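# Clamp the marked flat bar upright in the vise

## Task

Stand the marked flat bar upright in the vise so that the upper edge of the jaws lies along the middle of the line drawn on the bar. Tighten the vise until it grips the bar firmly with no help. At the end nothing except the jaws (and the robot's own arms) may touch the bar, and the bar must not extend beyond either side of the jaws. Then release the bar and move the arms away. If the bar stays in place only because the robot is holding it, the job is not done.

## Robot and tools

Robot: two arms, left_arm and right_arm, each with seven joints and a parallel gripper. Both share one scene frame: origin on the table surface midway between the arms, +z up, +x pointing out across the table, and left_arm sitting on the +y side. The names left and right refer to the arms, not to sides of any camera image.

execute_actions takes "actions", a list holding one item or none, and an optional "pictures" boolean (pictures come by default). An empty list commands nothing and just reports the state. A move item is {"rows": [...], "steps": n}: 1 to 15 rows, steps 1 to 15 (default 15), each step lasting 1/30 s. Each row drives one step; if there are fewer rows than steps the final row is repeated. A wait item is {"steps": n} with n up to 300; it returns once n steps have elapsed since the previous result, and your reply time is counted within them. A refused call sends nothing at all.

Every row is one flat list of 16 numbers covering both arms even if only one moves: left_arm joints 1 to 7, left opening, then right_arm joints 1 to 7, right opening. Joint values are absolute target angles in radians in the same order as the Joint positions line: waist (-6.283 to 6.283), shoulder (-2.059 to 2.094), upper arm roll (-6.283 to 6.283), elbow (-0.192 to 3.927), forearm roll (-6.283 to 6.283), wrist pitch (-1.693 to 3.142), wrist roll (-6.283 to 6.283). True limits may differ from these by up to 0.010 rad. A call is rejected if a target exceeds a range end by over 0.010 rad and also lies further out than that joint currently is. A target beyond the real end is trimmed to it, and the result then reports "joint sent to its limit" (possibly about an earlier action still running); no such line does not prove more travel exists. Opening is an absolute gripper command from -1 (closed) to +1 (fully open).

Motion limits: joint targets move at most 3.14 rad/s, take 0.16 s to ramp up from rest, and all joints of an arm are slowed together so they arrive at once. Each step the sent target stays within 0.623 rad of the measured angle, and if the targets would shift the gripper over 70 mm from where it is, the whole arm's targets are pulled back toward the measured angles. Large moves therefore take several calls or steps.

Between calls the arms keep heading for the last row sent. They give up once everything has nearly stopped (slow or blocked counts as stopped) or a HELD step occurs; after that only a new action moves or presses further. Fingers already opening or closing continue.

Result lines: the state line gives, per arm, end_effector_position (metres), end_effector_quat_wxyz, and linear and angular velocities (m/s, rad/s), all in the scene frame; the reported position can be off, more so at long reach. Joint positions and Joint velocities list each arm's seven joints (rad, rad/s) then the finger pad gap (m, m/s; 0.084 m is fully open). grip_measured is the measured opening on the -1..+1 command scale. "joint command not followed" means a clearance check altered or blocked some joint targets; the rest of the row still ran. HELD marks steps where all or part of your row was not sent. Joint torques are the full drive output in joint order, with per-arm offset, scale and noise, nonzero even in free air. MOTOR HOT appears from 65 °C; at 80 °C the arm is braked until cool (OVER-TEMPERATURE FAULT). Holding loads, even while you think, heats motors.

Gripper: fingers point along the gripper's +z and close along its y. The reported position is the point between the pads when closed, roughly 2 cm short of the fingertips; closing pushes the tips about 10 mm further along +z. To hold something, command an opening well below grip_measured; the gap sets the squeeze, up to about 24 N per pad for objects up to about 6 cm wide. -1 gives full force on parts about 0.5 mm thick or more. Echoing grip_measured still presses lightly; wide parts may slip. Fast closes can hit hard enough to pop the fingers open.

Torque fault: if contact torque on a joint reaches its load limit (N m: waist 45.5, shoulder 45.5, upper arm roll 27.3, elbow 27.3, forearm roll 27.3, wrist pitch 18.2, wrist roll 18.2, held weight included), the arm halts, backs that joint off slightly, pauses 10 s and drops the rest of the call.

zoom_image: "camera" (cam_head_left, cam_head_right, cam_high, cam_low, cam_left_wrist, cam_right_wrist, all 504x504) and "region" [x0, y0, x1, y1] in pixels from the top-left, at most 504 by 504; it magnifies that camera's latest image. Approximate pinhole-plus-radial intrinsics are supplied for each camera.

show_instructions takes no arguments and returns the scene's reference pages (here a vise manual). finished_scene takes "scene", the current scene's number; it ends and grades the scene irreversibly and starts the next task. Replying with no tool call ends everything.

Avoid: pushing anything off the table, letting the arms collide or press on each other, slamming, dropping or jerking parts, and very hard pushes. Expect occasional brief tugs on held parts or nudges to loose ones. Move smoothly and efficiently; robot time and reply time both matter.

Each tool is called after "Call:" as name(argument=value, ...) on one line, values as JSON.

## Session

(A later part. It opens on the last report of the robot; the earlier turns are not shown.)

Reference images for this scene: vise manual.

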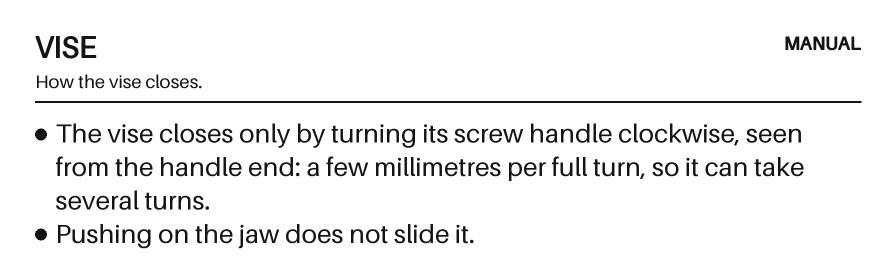

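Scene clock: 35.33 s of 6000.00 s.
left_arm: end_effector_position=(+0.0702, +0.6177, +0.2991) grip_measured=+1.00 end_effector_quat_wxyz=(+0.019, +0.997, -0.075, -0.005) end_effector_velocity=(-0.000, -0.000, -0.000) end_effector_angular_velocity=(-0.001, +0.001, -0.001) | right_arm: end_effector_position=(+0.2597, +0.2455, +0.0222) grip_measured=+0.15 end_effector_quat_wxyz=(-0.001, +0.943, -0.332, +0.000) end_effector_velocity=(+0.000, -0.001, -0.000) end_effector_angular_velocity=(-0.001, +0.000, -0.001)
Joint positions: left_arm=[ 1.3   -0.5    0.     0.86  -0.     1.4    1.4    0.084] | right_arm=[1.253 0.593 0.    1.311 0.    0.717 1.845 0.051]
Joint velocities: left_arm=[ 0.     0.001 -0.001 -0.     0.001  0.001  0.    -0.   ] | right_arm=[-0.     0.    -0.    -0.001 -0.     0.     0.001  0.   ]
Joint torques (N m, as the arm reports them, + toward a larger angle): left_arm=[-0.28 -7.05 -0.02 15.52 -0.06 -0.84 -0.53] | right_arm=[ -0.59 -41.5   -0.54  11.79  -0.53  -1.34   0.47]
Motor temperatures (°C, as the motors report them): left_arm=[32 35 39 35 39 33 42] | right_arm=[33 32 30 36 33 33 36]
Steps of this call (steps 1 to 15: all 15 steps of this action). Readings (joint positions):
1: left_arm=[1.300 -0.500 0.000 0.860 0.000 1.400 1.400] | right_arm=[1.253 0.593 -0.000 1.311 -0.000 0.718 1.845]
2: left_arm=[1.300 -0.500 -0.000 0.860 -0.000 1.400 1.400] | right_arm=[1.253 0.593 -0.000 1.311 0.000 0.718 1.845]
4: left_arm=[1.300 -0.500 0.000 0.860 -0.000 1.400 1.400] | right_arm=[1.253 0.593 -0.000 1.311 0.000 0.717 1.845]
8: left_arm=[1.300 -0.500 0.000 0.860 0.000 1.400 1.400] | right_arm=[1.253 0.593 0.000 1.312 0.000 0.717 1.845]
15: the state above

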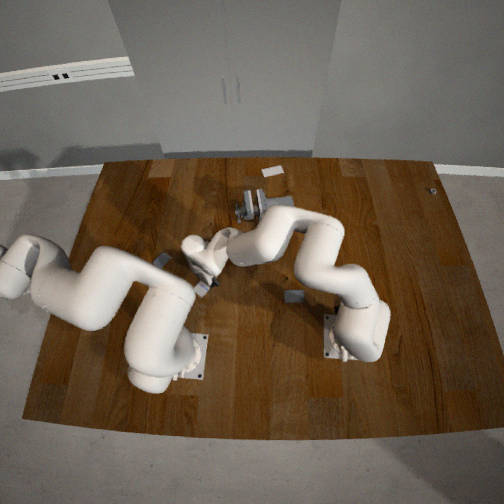

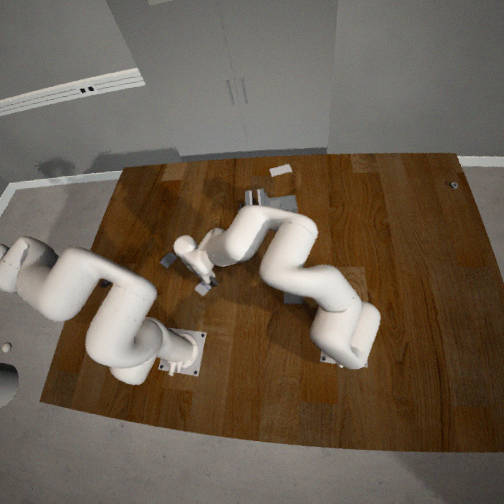

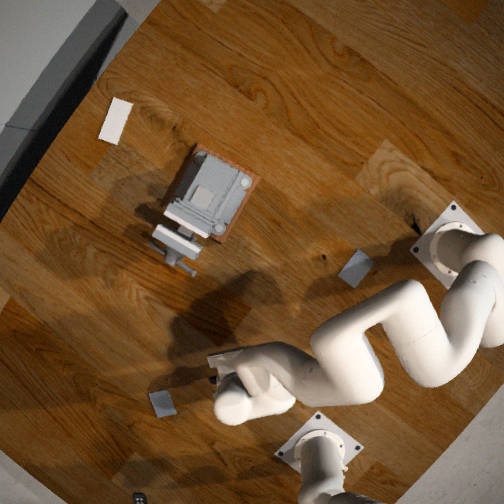

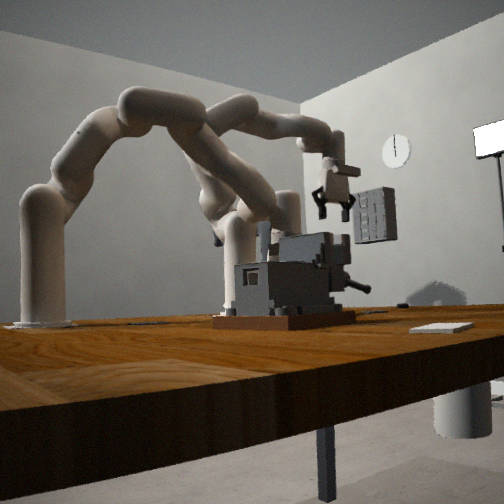

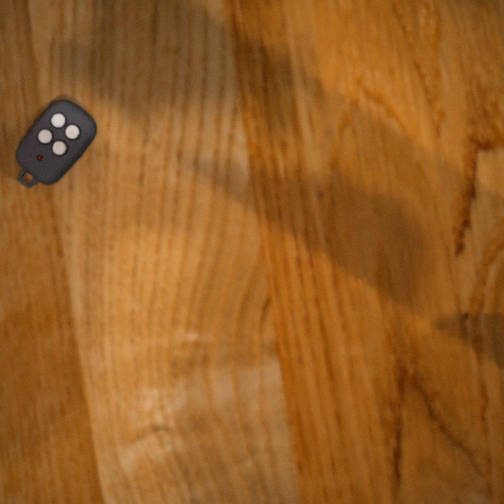

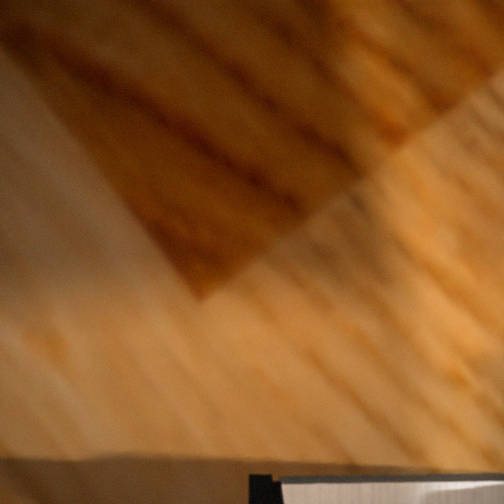

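Call:
execute_actions(actions=[{"rows":[[1.3,-0.5,0,0.86,0,1.4,0,0.2,1.2,0.0,0,1.2,0,1.2,1.845,-0.6]]}], pictures=false)

Call:
execute_actions(actions=[{"steps":12}], pictures=false)

Call:
execute_actions(actions=[{"rows":[[1.3,0,0,1.2,-0.7,1.4,-3.75,0.2,0.206,0.2,0,1.3,1.562,1.579,3.925,-0.6]]}], pictures=false)

Call:
execute_actions(actions=[{"steps":40}], pictures=false)

Call:
execute_actions(actions=[{"rows":[[0.233,0.7675,0,1.3756,-1.386,1.395,-3.75,0.2,0.206,0.5905,0,1.3616,1.562,1.579,3.925,-0.6]]}], pictures=false)

Call:
execute_actions(actions=[{"steps":60}])

Call:
zoom_image(camera="cam_head_left", region=[215,165,285,235])

Scene clock: 48.20 s of 6000.00 s.
left_arm: end_effector_position=(+0.0702, +0.6177, +0.2991) grip_measured=+0.19 end_effector_quat_wxyz=(+0.015, +0.917, +0.399, -0.013) end_effector_velocity=(+0.000, -0.000, -0.000) end_effector_angular_velocity=(+0.033, +0.101, +2.640) | right_arm: end_effector_position=(+0.2588, +0.1991, +0.1717) grip_measured=+0.15 end_effector_quat_wxyz=(+0.002, +0.938, -0.347, -0.000) end_effector_velocity=(-0.023, -0.149, +0.348) end_effector_angular_velocity=(+0.033, -0.015, -0.080)
Joint positions: left_arm=[ 1.3   -0.5    0.     0.86   0.     1.4    0.428  0.052] | right_arm=[ 1.22   0.232 -0.     1.241 -0.     1.013  1.845  0.051]
Joint velocities: left_arm=[-0.     0.    -0.    -0.     0.001  0.    -2.642 -0.   ] | right_arm=[-0.078 -0.875 -0.001 -0.145  0.     0.693  0.001 -0.   ]
Joint torques (N m, as the arm reports them, + toward a larger angle): left_arm=[-0.37 -6.51  0.05 15.63 -0.42 -0.87 -0.37] | right_arm=[ -0.11 -36.12  -0.3   13.21  -0.42  -1.24   0.42]
Motor temperatures (°C, as the motors report them): left_arm=[32 35 39 35 39 33 42] | right_arm=[33 32 30 36 33 33 36]
Steps of this call (steps 1 to 15: the robot went on to your last target; steps 16 to 371: nothing new was sent; steps 372 to 386: all 15 steps of this action). Readings (joint positions):
372: left_arm=[1.300 -0.500 0.000 0.860 -0.000 1.400 1.400] | right_arm=[1.253 0.594 0.000 1.311 -0.000 0.717 1.845]
373: left_arm=[1.300 -0.500 -0.000 0.860 0.000 1.400 1.396] | right_arm=[1.253 0.592 0.000 1.310 -0.000 0.720 1.845]
375: left_arm=[1.300 -0.500 -0.000 0.860 -0.000 1.400 1.350] | right_arm=[1.250 0.559 0.001 1.294 -0.000 0.757 1.845]
379: left_arm=[1.300 -0.500 -0.000 0.860 -0.000 1.400 1.063] | right_arm=[1.238 0.431 -0.001 1.279 -0.000 0.852 1.845]
386: the state above

Scene clock: 48.60 s of 6000.00 s.
left_arm: end_effector_position=(+0.0702, +0.6177, +0.2991) grip_measured=+0.19 end_effector_quat_wxyz=(+0.012, +0.812, +0.583, -0.016) end_effector_velocity=(+0.000, -0.000, -0.000) end_effector_angular_velocity=(-0.001, +0.000, +0.050) | right_arm: end_effector_position=(+0.2470, +0.1518, +0.2544) grip_measured=+0.15 end_effector_quat_wxyz=(+0.001, +0.934, -0.356, -0.000) end_effector_velocity=(-0.013, -0.023, -0.012) end_effector_angular_velocity=(-0.069, +0.034, +0.004)
Joint positions: left_arm=[ 1.3   -0.5   -0.     0.86  -0.     1.4    0.004  0.052] | right_arm=[1.2   0.005 0.    1.2   0.    1.196 1.845 0.051]
Joint velocities: left_arm=[ 0.     0.     0.    -0.    -0.002  0.    -0.049  0.   ] | right_arm=[-0.003 -0.022  0.006 -0.043  0.     0.056 -0.    -0.   ]
Joint torques (N m, as the arm reports them, + toward a larger angle): left_arm=[-0.42 -5.62 -0.21 15.56  0.09 -1.03 -0.28] | right_arm=[ -0.28 -30.33  -0.35  15.21  -0.48  -1.66   0.43]
Motor temperatures (°C, as the motors report them): left_arm=[32 35 39 35 39 33 42] | right_arm=[33 32 30 36 33 33 36]
Steps of this call (steps 1 to 12: the robot went on to your last target). Readings (joint positions):
1: left_arm=[1.300 -0.500 0.000 0.860 0.000 1.400 0.341] | right_arm=[1.218 0.203 -0.000 1.236 -0.000 1.037 1.845]
2: left_arm=[1.300 -0.500 0.000 0.860 0.000 1.400 0.260] | right_arm=[1.215 0.173 -0.000 1.231 -0.000 1.060 1.845]
4: left_arm=[1.300 -0.500 0.000 0.860 0.000 1.400 0.129] | right_arm=[1.210 0.115 -0.000 1.220 -0.000 1.107 1.845]
8: left_arm=[1.300 -0.500 0.000 0.860 0.000 1.400 0.022] | right_arm=[1.202 0.023 -0.001 1.207 -0.000 1.178 1.845]
12: the state above

Scene clock: 49.10 s of 6000.00 s.
left_arm: end_effector_position=(+0.2114, +0.6650, +0.2951) grip_measured=+0.19 end_effector_quat_wxyz=(+0.266, +0.491, +0.830, -0.005) end_effector_velocity=(+0.280, +0.123, +0.009) end_effector_angular_velocity=(-1.672, -0.243, +2.518) | right_arm: end_effector_position=(+0.3382, +0.0706, +0.2417) grip_measured=+0.15 end_effector_quat_wxyz=(-0.124, -0.549, +0.785, +0.259) end_effector_velocity=(+0.268, -0.135, +0.099) end_effector_angular_velocity=(+0.191, +1.374, -2.714)
Joint positions: left_arm=[ 1.3   -0.116 -0.     1.121 -0.531  1.4   -0.688  0.052] | right_arm=[ 0.682  0.13  -0.002  1.263  0.521  1.437  2.366  0.051]
Joint velocities: left_arm=[-0.001  0.779 -0.001  0.519 -1.117 -0.002 -2.508 -0.   ] | right_arm=[-1.217  0.178 -0.023  0.093  1.296  0.354  1.298 -0.   ]
Joint torques (N m, as the arm reports them, + toward a larger angle): left_arm=[  0.01 -14.3   -0.09  15.05  -0.43  -0.13  -0.74] | right_arm=[  2.85 -35.32   1.21  14.01   0.68  -0.55   0.48]
Motor temperatures (°C, as the motors report them): left_arm=[32 35 39 35 39 33 42] | right_arm=[33 32 30 36 33 33 36]
Steps of this call (steps 1 to 15: all 15 steps of this action). Readings (joint positions):
1: left_arm=[1.300 -0.500 -0.000 0.860 -0.000 1.400 0.003] | right_arm=[1.200 0.005 0.000 1.199 0.000 1.198 1.845]
2: left_arm=[1.300 -0.498 0.000 0.862 -0.004 1.400 -0.002] | right_arm=[1.197 0.006 0.001 1.200 0.004 1.201 1.849]
4: left_arm=[1.300 -0.465 0.000 0.887 -0.048 1.401 -0.048] | right_arm=[1.157 0.019 0.009 1.211 0.049 1.229 1.894]
8: left_arm=[1.300 -0.318 -0.000 0.983 -0.237 1.400 -0.237] | right_arm=[0.983 0.072 -0.003 1.233 0.218 1.324 2.063]
15: the state above

Scene clock: 50.43 s of 6000.00 s.
left_arm: end_effector_position=(+0.2522, +0.6855, +0.2980) grip_measured=+0.19 end_effector_quat_wxyz=(-0.016, +0.802, -0.489, +0.343) end_effector_velocity=(-0.000, -0.000, +0.000) end_effector_angular_velocity=(-0.056, +0.029, +0.073) | right_arm: end_effector_position=(+0.5181, +0.0362, +0.4219) grip_measured=+0.15 end_effector_quat_wxyz=(-0.451, +0.377, +0.600, +0.543) end_effector_velocity=(+0.000, -0.000, -0.001) end_effector_angular_velocity=(+0.000, +0.003, -0.002)
Joint positions: left_arm=[ 1.3   -0.     0.     1.2   -0.7    1.4   -3.742  0.052] | right_arm=[0.206 0.2   0.    1.3   1.562 1.579 3.925 0.051]
Joint velocities: left_arm=[ 0.001 -0.    -0.     0.    -0.     0.002 -0.096 -0.   ] | right_arm=[-0.001  0.001 -0.    -0.002  0.001 -0.     0.001  0.   ]
Joint torques (N m, as the arm reports them, + toward a larger angle): left_arm=[  0.03 -14.68  -0.32  15.44  -1.49   0.    -0.03] | right_arm=[ -0.18 -36.3    0.1   14.14   1.99   0.75   0.28]
Motor temperatures (°C, as the motors report them): left_arm=[32 35 39 35 39 33 42] | right_arm=[33 32 30 36 33 33 36]
Steps of this call (steps 1 to 40: the robot went on to your last target). Readings (joint positions):
1: left_arm=[1.300 -0.091 -0.000 1.137 -0.567 1.400 -0.774] | right_arm=[0.642 0.135 -0.003 1.266 0.565 1.449 2.410]
2: left_arm=[1.300 -0.069 -0.000 1.152 -0.598 1.400 -0.863] | right_arm=[0.604 0.141 -0.003 1.269 0.611 1.460 2.457]
4: left_arm=[1.300 -0.036 -0.000 1.173 -0.645 1.400 -1.042] | right_arm=[0.531 0.151 -0.002 1.274 0.711 1.482 2.557]
8: left_arm=[1.300 -0.009 0.000 1.194 -0.687 1.400 -1.400] | right_arm=[0.413 0.169 -0.002 1.284 0.927 1.517 2.772]
40: the state above

Scene clock: 50.93 s of 6000.00 s.
left_arm: end_effector_position=(+0.3927, +0.6090, +0.2389) grip_measured=+0.19 end_effector_quat_wxyz=(+0.091, +0.739, -0.494, +0.449) end_effector_velocity=(+0.272, -0.237, -0.143) end_effector_angular_velocity=(-0.567, -0.095, -0.354) | right_arm: end_effector_position=(+0.5525, +0.0402, +0.2639) grip_measured=+0.15 end_effector_quat_wxyz=(+0.523, -0.456, -0.541, -0.475) end_effector_velocity=(+0.016, +0.001, -0.352) end_effector_angular_velocity=(-0.080, +0.605, -0.003)
Joint positions: left_arm=[ 1.037  0.259 -0.     1.263 -0.943  1.398 -3.747  0.052] | right_arm=[ 0.206  0.531 -0.     1.351  1.562  1.579  3.925  0.051]
Joint velocities: left_arm=[-0.61   0.539  0.001  0.118 -0.467 -0.004 -0.002  0.   ] | right_arm=[ 0.001  0.688 -0.002  0.077 -0.002 -0.004 -0.001  0.   ]
Joint torques (N m, as the arm reports them, + toward a larger angle): left_arm=[ -0.24 -18.15  -1.39  14.47  -1.48   0.59  -0.09] | right_arm=[ -0.33 -51.72   0.61  13.73   1.7    1.32   0.31]
Motor temperatures (°C, as the motors report them): left_arm=[32 35 39 35 39 33 42] | right_arm=[33 32 30 36 33 33 36]
Steps of this call (steps 1 to 15: all 15 steps of this action). Readings (joint positions):
1: left_arm=[1.300 0.000 0.000 1.200 -0.700 1.400 -3.745] | right_arm=[0.206 0.200 0.000 1.300 1.562 1.579 3.925]
2: left_arm=[1.297 0.003 0.001 1.201 -0.704 1.400 -3.746] | right_arm=[0.206 0.203 0.000 1.301 1.562 1.579 3.925]
4: left_arm=[1.264 0.034 0.007 1.215 -0.739 1.399 -3.746] | right_arm=[0.206 0.236 0.000 1.313 1.563 1.580 3.925]
8: left_arm=[1.177 0.123 -0.001 1.232 -0.822 1.399 -3.747] | right_arm=[0.206 0.354 -0.000 1.322 1.562 1.579 3.925]
15: the state above

Scene clock: 52.93 s of 6000.00 s.
left_arm: end_effector_position=(+0.5344, +0.1820, +0.0825) grip_measured=+0.19 end_effector_quat_wxyz=(+0.402, +0.592, -0.523, +0.464) end_effector_velocity=(-0.000, -0.001, -0.000) end_effector_angular_velocity=(-0.002, +0.001, -0.001) | right_arm: end_effector_position=(+0.5539, +0.0404, +0.2350) grip_measured=+0.15 end_effector_quat_wxyz=(+0.535, -0.469, -0.529, -0.462) end_effector_velocity=(+0.001, -0.001, +0.001) end_effector_angular_velocity=(+0.001, -0.003, -0.002)
Joint positions: left_arm=[ 0.233  0.767  0.     1.376 -1.386  1.395 -3.75   0.052] | right_arm=[ 0.206  0.59  -0.     1.362  1.562  1.579  3.925  0.051]
Joint velocities: left_arm=[-0.001  0.001 -0.    -0.    -0.001  0.001 -0.    -0.   ] | right_arm=[-0.002 -0.001 -0.     0.002  0.     0.    -0.    -0.   ]
Joint torques (N m, as the arm reports them, + toward a larger angle): left_arm=[ -0.15 -22.54  -2.75  11.84  -1.09   1.73  -0.39] | right_arm=[ -0.01 -43.88   0.69  12.51   1.47   1.14   0.37]
Motor temperatures (°C, as the motors report them): left_arm=[32 35 39 35 39 33 42] | right_arm=[33 32 30 36 33 33 36]
Steps of this call (steps 1 to 60: the robot went on to your last target). Readings (joint positions):
1: left_arm=[1.017 0.276 -0.000 1.267 -0.959 1.398 -3.747] | right_arm=[0.206 0.552 -0.000 1.353 1.562 1.579 3.925]
2: left_arm=[0.996 0.294 -0.000 1.271 -0.974 1.398 -3.748] | right_arm=[0.206 0.567 -0.000 1.354 1.562 1.578 3.925]
4: left_arm=[0.954 0.327 -0.000 1.278 -1.002 1.398 -3.748] | right_arm=[0.206 0.582 -0.000 1.357 1.562 1.579 3.925]
8: left_arm=[0.870 0.387 -0.000 1.292 -1.055 1.397 -3.748] | right_arm=[0.206 0.586 0.000 1.363 1.562 1.579 3.925]
60: the state above
All arms were judged still, so your last target was given up. Only a new action makes them travel on or press farther. Fingers that are still opening or closing keep moving.

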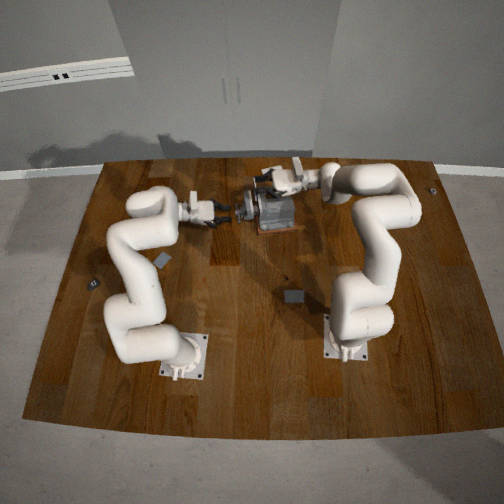

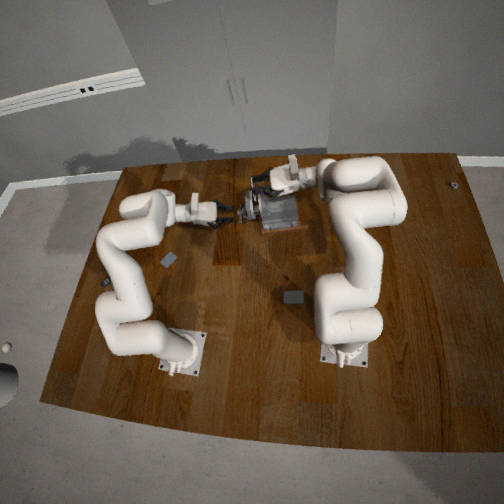

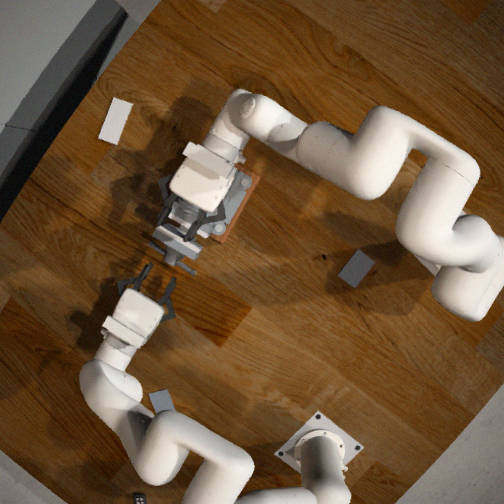

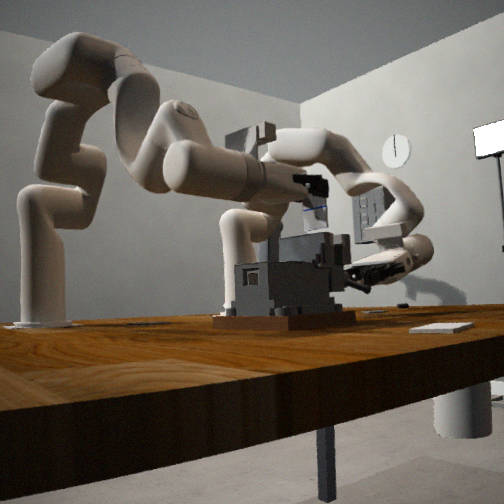

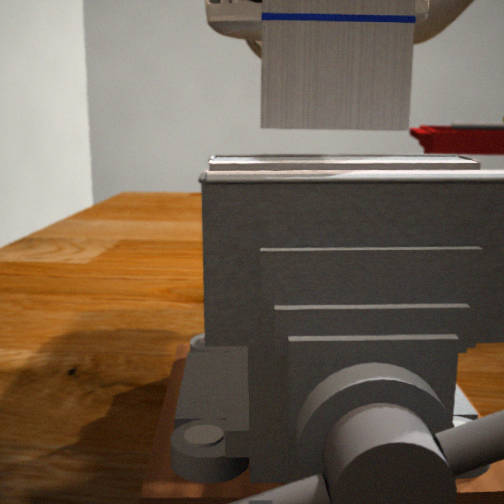

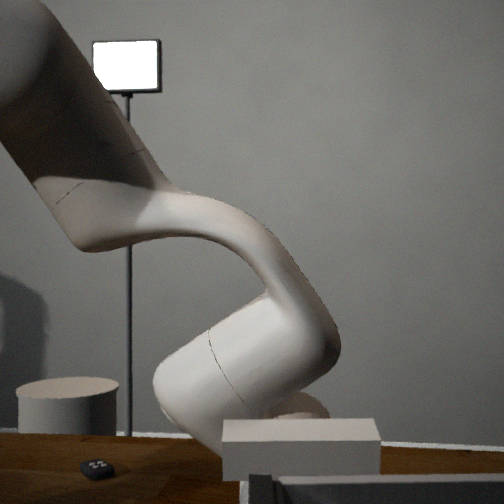

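Region (215, 165, 285, 235) of cam_head_left's 504x504 image, scaled by 7.200, with more detail than that image has.

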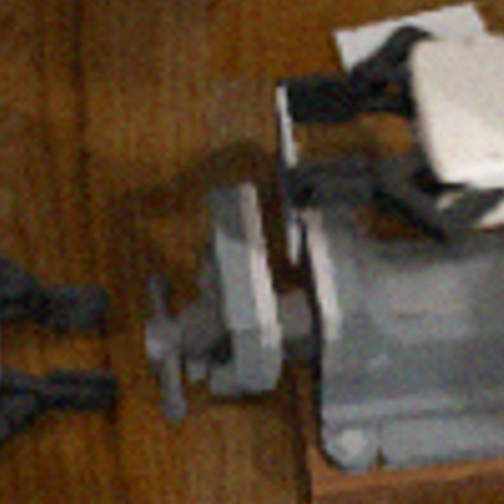

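Call:
execute_actions(actions=[{"rows":[[0.233,0.7615,0,1.3585,-1.386,1.395,-5.76,0.2,0.212,0.6,0,1.3636,1.566,1.575,3.93,-0.6],[0.233,0.7615,0,1.3585,-1.386,1.395,-5.76,0.2,0.212,0.6,0,1.3636,1.566,1.575,3.93,-0.6],[0.233,0.7615,0,1.3585,-1.386,1.395,-5.76,0.2,0.212,0.6,0,1.3636,1.566,1.575,3.93,-0.6],[0.233,0.7615,0,1.3585,-1.386,1.395,-5.76,0.2,0.212,0.61,0,1.3656,1.566,1.575,3.922,-0.6],[0.233,0.7615,0,1.3585,-1.386,1.395,-5.76,0.2,0.212,0.61,0,1.3656,1.566,1.575,3.922,-0.6],[0.233,0.7615,0,1.3585,-1.386,1.395,-5.76,0.2,0.212,0.62,0,1.3677,1.566,1.575,3.914,-0.6],[0.233,0.7615,0,1.3585,-1.386,1.395,-5.76,0.2,0.212,0.62,0,1.3677,1.566,1.575,3.914,-0.6],[0.233,0.7615,0,1.3585,-1.386,1.395,-5.76,0.2,0.212,0.63,0,1.37,1.566,1.575,3.906,-0.6],[0.233,0.7615,0,1.3585,-1.386,1.395,-5.76,0.2,0.212,0.63,0,1.37,1.566,1.575,3.906,-0.6],[0.233,0.7615,0,1.3585,-1.386,1.395,-5.76,0.2,0.212,0.645,0,1.373,1.566,1.575,3.894,-0.6]]}], pictures=false)

Call:
execute_actions(actions=[{"steps":20}])

Call:
zoom_image(camera="cam_head_left", region=[215,165,285,235])

Scene clock: 64.60 s of 6000.00 s.
left_arm: end_effector_position=(+0.5296, +0.1810, +0.0807) grip_measured=+0.19 end_effector_quat_wxyz=(+0.574, +0.768, -0.183, +0.218) end_effector_velocity=(-0.001, -0.000, +0.000) end_effector_angular_velocity=(-0.334, +2.565, +0.658) | right_arm: end_effector_position=(+0.5537, +0.0432, +0.2101) grip_measured=+0.15 end_effector_quat_wxyz=(+0.538, -0.473, -0.526, -0.458) end_effector_velocity=(-0.001, -0.001, -0.034) end_effector_angular_velocity=(-0.001, +0.007, -0.000)
Joint positions: left_arm=[ 0.233  0.762  0.     1.359 -1.386  1.395 -4.723  0.052] | right_arm=[ 0.212  0.641 -0.     1.371  1.566  1.575  3.898  0.051]
Joint velocities: left_arm=[-0.    -0.004 -0.    -0.006 -0.    -0.002 -2.667  0.   ] | right_arm=[-0.001  0.067  0.     0.01  -0.001 -0.    -0.049  0.   ]
Joint torques (N m, as the arm reports them, + toward a larger angle): left_arm=[ -0.23 -22.06  -2.24  11.4   -1.18   1.7   -0.34] | right_arm=[ -0.23 -48.69   0.55  12.75   1.18   1.29   0.33]
Motor temperatures (°C, as the motors report them): left_arm=[32 36 39 35 39 33 42] | right_arm=[33 33 30 36 33 33 36]
Steps of this call (steps 1 to 335: nothing new was sent; steps 336 to 350: all 15 steps of this action). Readings (joint positions):
336: left_arm=[0.233 0.767 -0.000 1.376 -1.386 1.395 -3.750] | right_arm=[0.206 0.591 -0.000 1.362 1.562 1.579 3.925]
337: left_arm=[0.233 0.767 -0.000 1.376 -1.386 1.395 -3.754] | right_arm=[0.207 0.591 -0.000 1.362 1.563 1.579 3.926]
339: left_arm=[0.233 0.767 -0.000 1.374 -1.386 1.395 -3.800] | right_arm=[0.209 0.595 -0.000 1.363 1.564 1.577 3.928]
343: left_arm=[0.233 0.764 -0.000 1.367 -1.386 1.395 -4.087] | right_arm=[0.212 0.609 0.001 1.366 1.566 1.575 3.922]
350: the state above

Scene clock: 65.27 s of 6000.00 s.
left_arm: end_effector_position=(+0.5294, +0.1810, +0.0807) grip_measured=+0.19 end_effector_quat_wxyz=(+0.607, +0.758, +0.221, -0.094) end_effector_velocity=(+0.000, +0.001, +0.000) end_effector_angular_velocity=(-0.004, +0.029, +0.009) | right_arm: end_effector_position=(+0.5539, +0.0434, +0.2087) grip_measured=+0.15 end_effector_quat_wxyz=(+0.538, -0.472, -0.527, -0.459) end_effector_velocity=(-0.000, -0.000, -0.000) end_effector_angular_velocity=(-0.000, +0.003, -0.001)
Joint positions: left_arm=[ 0.233  0.761 -0.     1.359 -1.386  1.395 -5.757  0.052] | right_arm=[0.212 0.645 0.    1.373 1.566 1.575 3.894 0.051]
Joint velocities: left_arm=[ 0.001  0.     0.     0.    -0.001 -0.    -0.03  -0.   ] | right_arm=[-0.001  0.     0.    -0.001 -0.     0.     0.001  0.   ]
Joint torques (N m, as the arm reports them, + toward a larger angle): left_arm=[ -0.27 -21.97  -2.45  11.41  -1.48   1.74  -0.31] | right_arm=[ -0.33 -44.7    0.56  12.18   1.27   1.21   0.34]
Motor temperatures (°C, as the motors report them): left_arm=[32 36 39 35 39 33 42] | right_arm=[33 33 30 36 33 33 36]
Steps of this call (steps 1 to 20: the robot went on to your last target). Readings (joint positions):
1: left_arm=[0.233 0.762 0.000 1.359 -1.386 1.395 -4.812] | right_arm=[0.212 0.643 -0.000 1.371 1.566 1.575 3.897]
2: left_arm=[0.233 0.762 0.000 1.359 -1.386 1.395 -4.901] | right_arm=[0.212 0.644 -0.000 1.372 1.566 1.575 3.896]
4: left_arm=[0.233 0.762 0.000 1.359 -1.386 1.395 -5.080] | right_arm=[0.212 0.644 -0.000 1.373 1.566 1.575 3.895]
8: left_arm=[0.233 0.762 0.000 1.359 -1.386 1.395 -5.434] | right_arm=[0.212 0.644 0.000 1.373 1.566 1.575 3.894]
20: the state above

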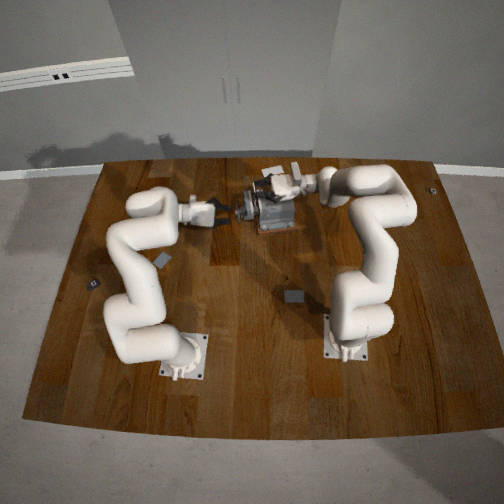

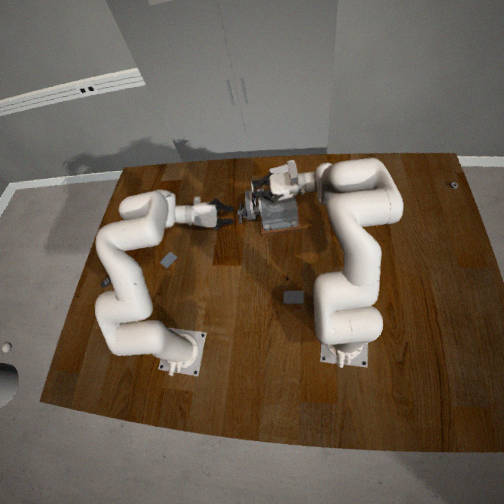

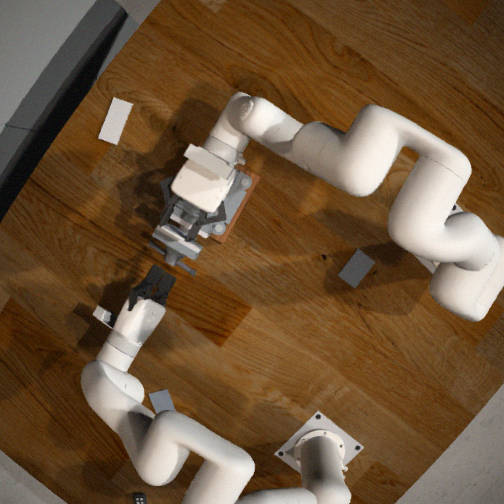

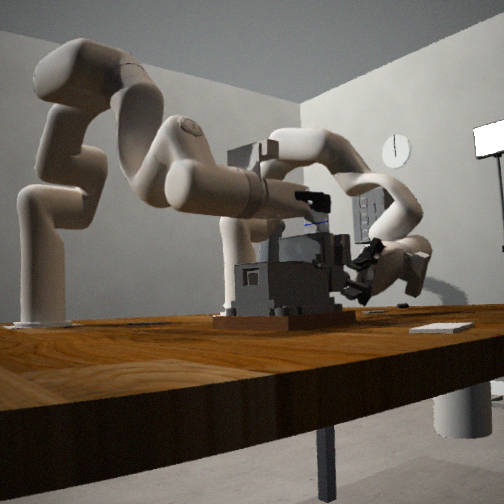

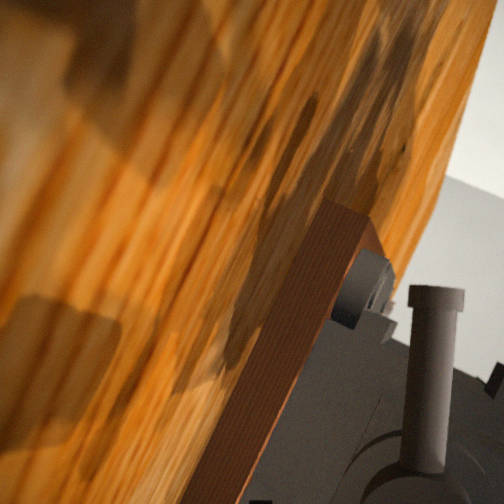

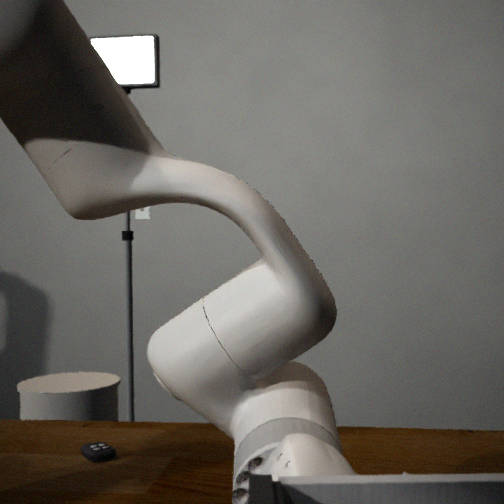

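Region (215, 165, 285, 235) of cam_head_left's 504x504 image, scaled by 7.200, with more detail than that image has.

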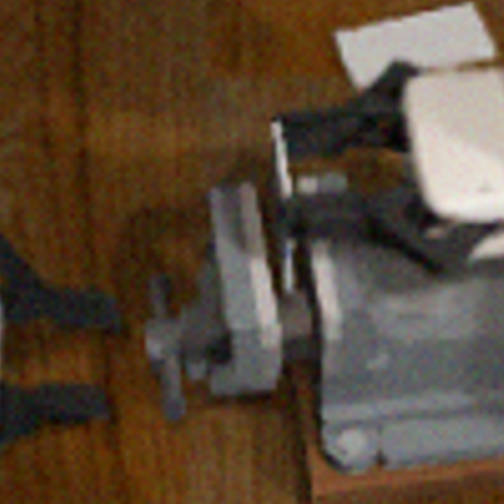

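Call:
execute_actions(actions=[{"rows":[[0.21,0.757,0,1.3585,-1.404,1.382,-5.66,0.2,0.209,0.657,0,1.3755,1.564,1.577,3.884,-0.6],[0.21,0.757,0,1.3585,-1.404,1.382,-5.66,0.2,0.209,0.657,0,1.3755,1.564,1.577,3.884,-0.6],[0.21,0.757,0,1.3585,-1.404,1.382,-5.66,0.2,0.209,0.657,0,1.3755,1.564,1.577,3.884,-0.6],[0.185,0.757,0,1.3585,-1.424,1.368,-5.66,0.2,0.206,0.67,0,1.378,1.562,1.579,3.874,-0.6],[0.185,0.757,0,1.3585,-1.424,1.368,-5.66,0.2,0.206,0.67,0,1.378,1.562,1.579,3.874,-0.6],[0.185,0.757,0,1.3585,-1.424,1.368,-5.66,0.2,0.206,0.67,0,1.378,1.562,1.579,3.874,-0.6],[0.165,0.757,0,1.3585,-1.44,1.356,-5.66,0.2,0.203,0.682,0,1.3805,1.559,1.581,3.864,-0.6],[0.165,0.757,0,1.3585,-1.44,1.356,-5.66,0.2,0.203,0.682,0,1.3805,1.559,1.581,3.864,-0.6],[0.165,0.757,0,1.3585,-1.44,1.356,-5.66,0.2,0.203,0.682,0,1.3805,1.559,1.581,3.864,-0.6],[0.145,0.757,0,1.3585,-1.456,1.345,-5.66,0.2,0.2,0.694,0,1.383,1.557,1.583,3.855,-0.6]]}])

Call:
zoom_image(camera="cam_high", region=[130,205,230,305])

Scene clock: 72.33 s of 6000.00 s.
left_arm: end_effector_position=(+0.5359, +0.1399, +0.0833) grip_measured=+0.19 end_effector_quat_wxyz=(+0.611, +0.769, +0.179, -0.062) end_effector_velocity=(+0.003, -0.045, +0.002) end_effector_angular_velocity=(-0.003, -0.013, -0.013) | right_arm: end_effector_position=(+0.5538, +0.0376, +0.1862) grip_measured=+0.15 end_effector_quat_wxyz=(+0.538, -0.472, -0.526, -0.459) end_effector_velocity=(-0.001, -0.007, -0.025) end_effector_angular_velocity=(-0.001, +0.006, -0.002)
Joint positions: left_arm=[ 0.151  0.757 -0.001  1.358 -1.451  1.349 -5.661  0.052] | right_arm=[ 0.201  0.691 -0.     1.382  1.558  1.582  3.858  0.051]
Joint velocities: left_arm=[-0.084 -0.001 -0.005 -0.    -0.064 -0.043  0.007  0.   ] | right_arm=[-0.013  0.048 -0.002  0.007 -0.009  0.008 -0.036  0.   ]
Joint torques (N m, as the arm reports them, + toward a larger angle): left_arm=[  2.57 -22.14  -0.07  11.69  -0.79   1.5   -0.26] | right_arm=[  0.12 -48.04   0.87  12.42   1.36   1.45   0.41]
Motor temperatures (°C, as the motors report them): left_arm=[32 36 39 35 39 33 42] | right_arm=[33 33 30 36 33 33 36]
Steps of this call (steps 1 to 30: the robot went on to your last target; steps 31 to 197: nothing new was sent; steps 198 to 212: all 15 steps of this action). Readings (joint positions):
198: left_arm=[0.233 0.761 0.000 1.358 -1.386 1.395 -5.760] | right_arm=[0.212 0.645 0.000 1.373 1.566 1.575 3.894]
199: left_arm=[0.232 0.761 0.000 1.358 -1.387 1.394 -5.756] | right_arm=[0.212 0.646 0.000 1.374 1.566 1.575 3.893]
201: left_arm=[0.225 0.760 0.002 1.358 -1.393 1.390 -5.722] | right_arm=[0.211 0.651 0.000 1.375 1.565 1.576 3.889]
205: left_arm=[0.194 0.757 -0.001 1.359 -1.417 1.373 -5.673] | right_arm=[0.207 0.666 -0.000 1.377 1.562 1.578 3.877]
212: the state above

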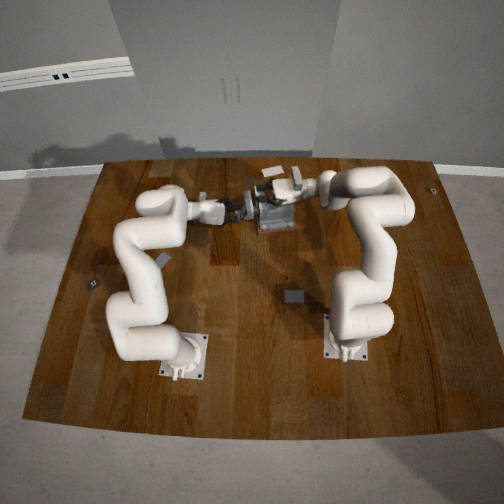

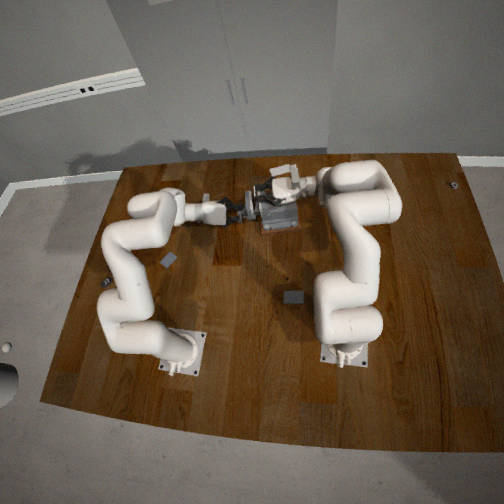

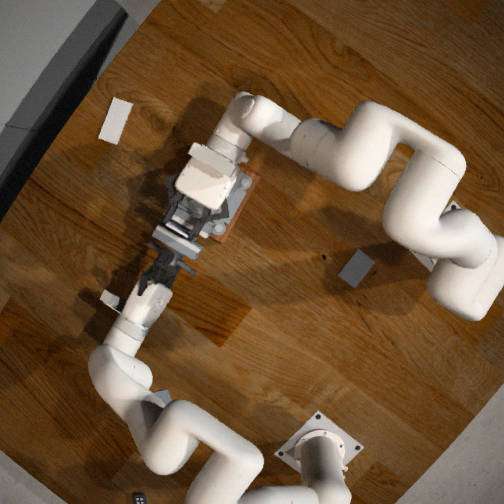

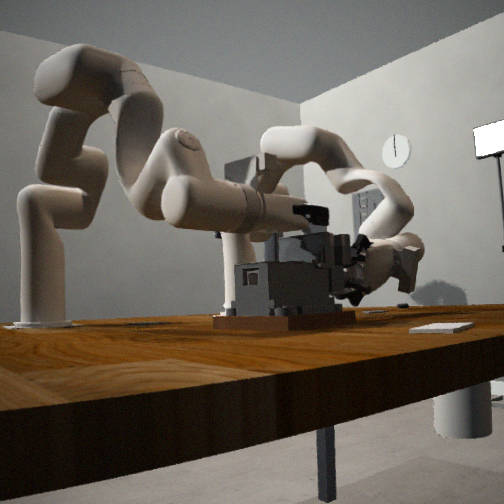

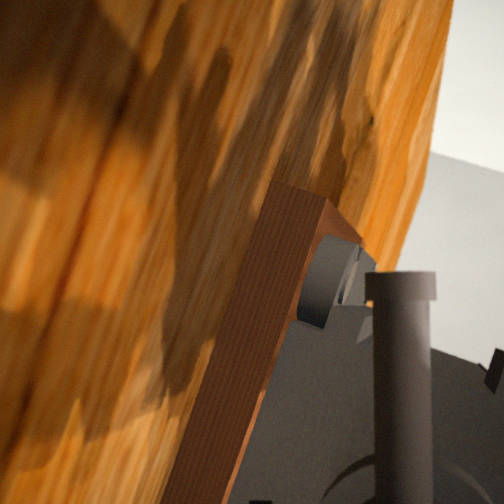

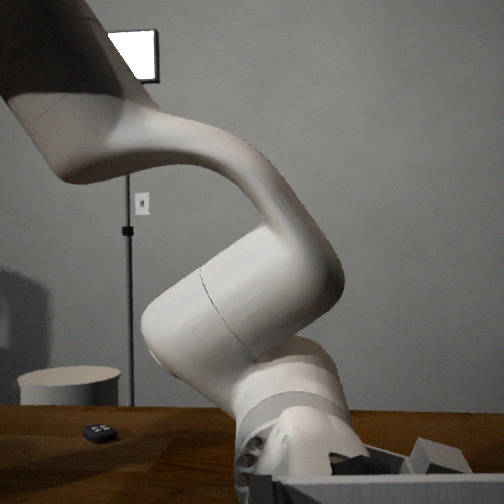

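Region (130, 205, 230, 305) of cam_high's 504x504 image, scaled by 5.040, with more detail than that image has.

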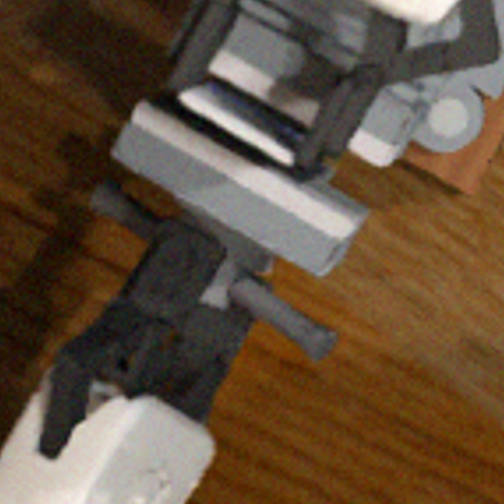

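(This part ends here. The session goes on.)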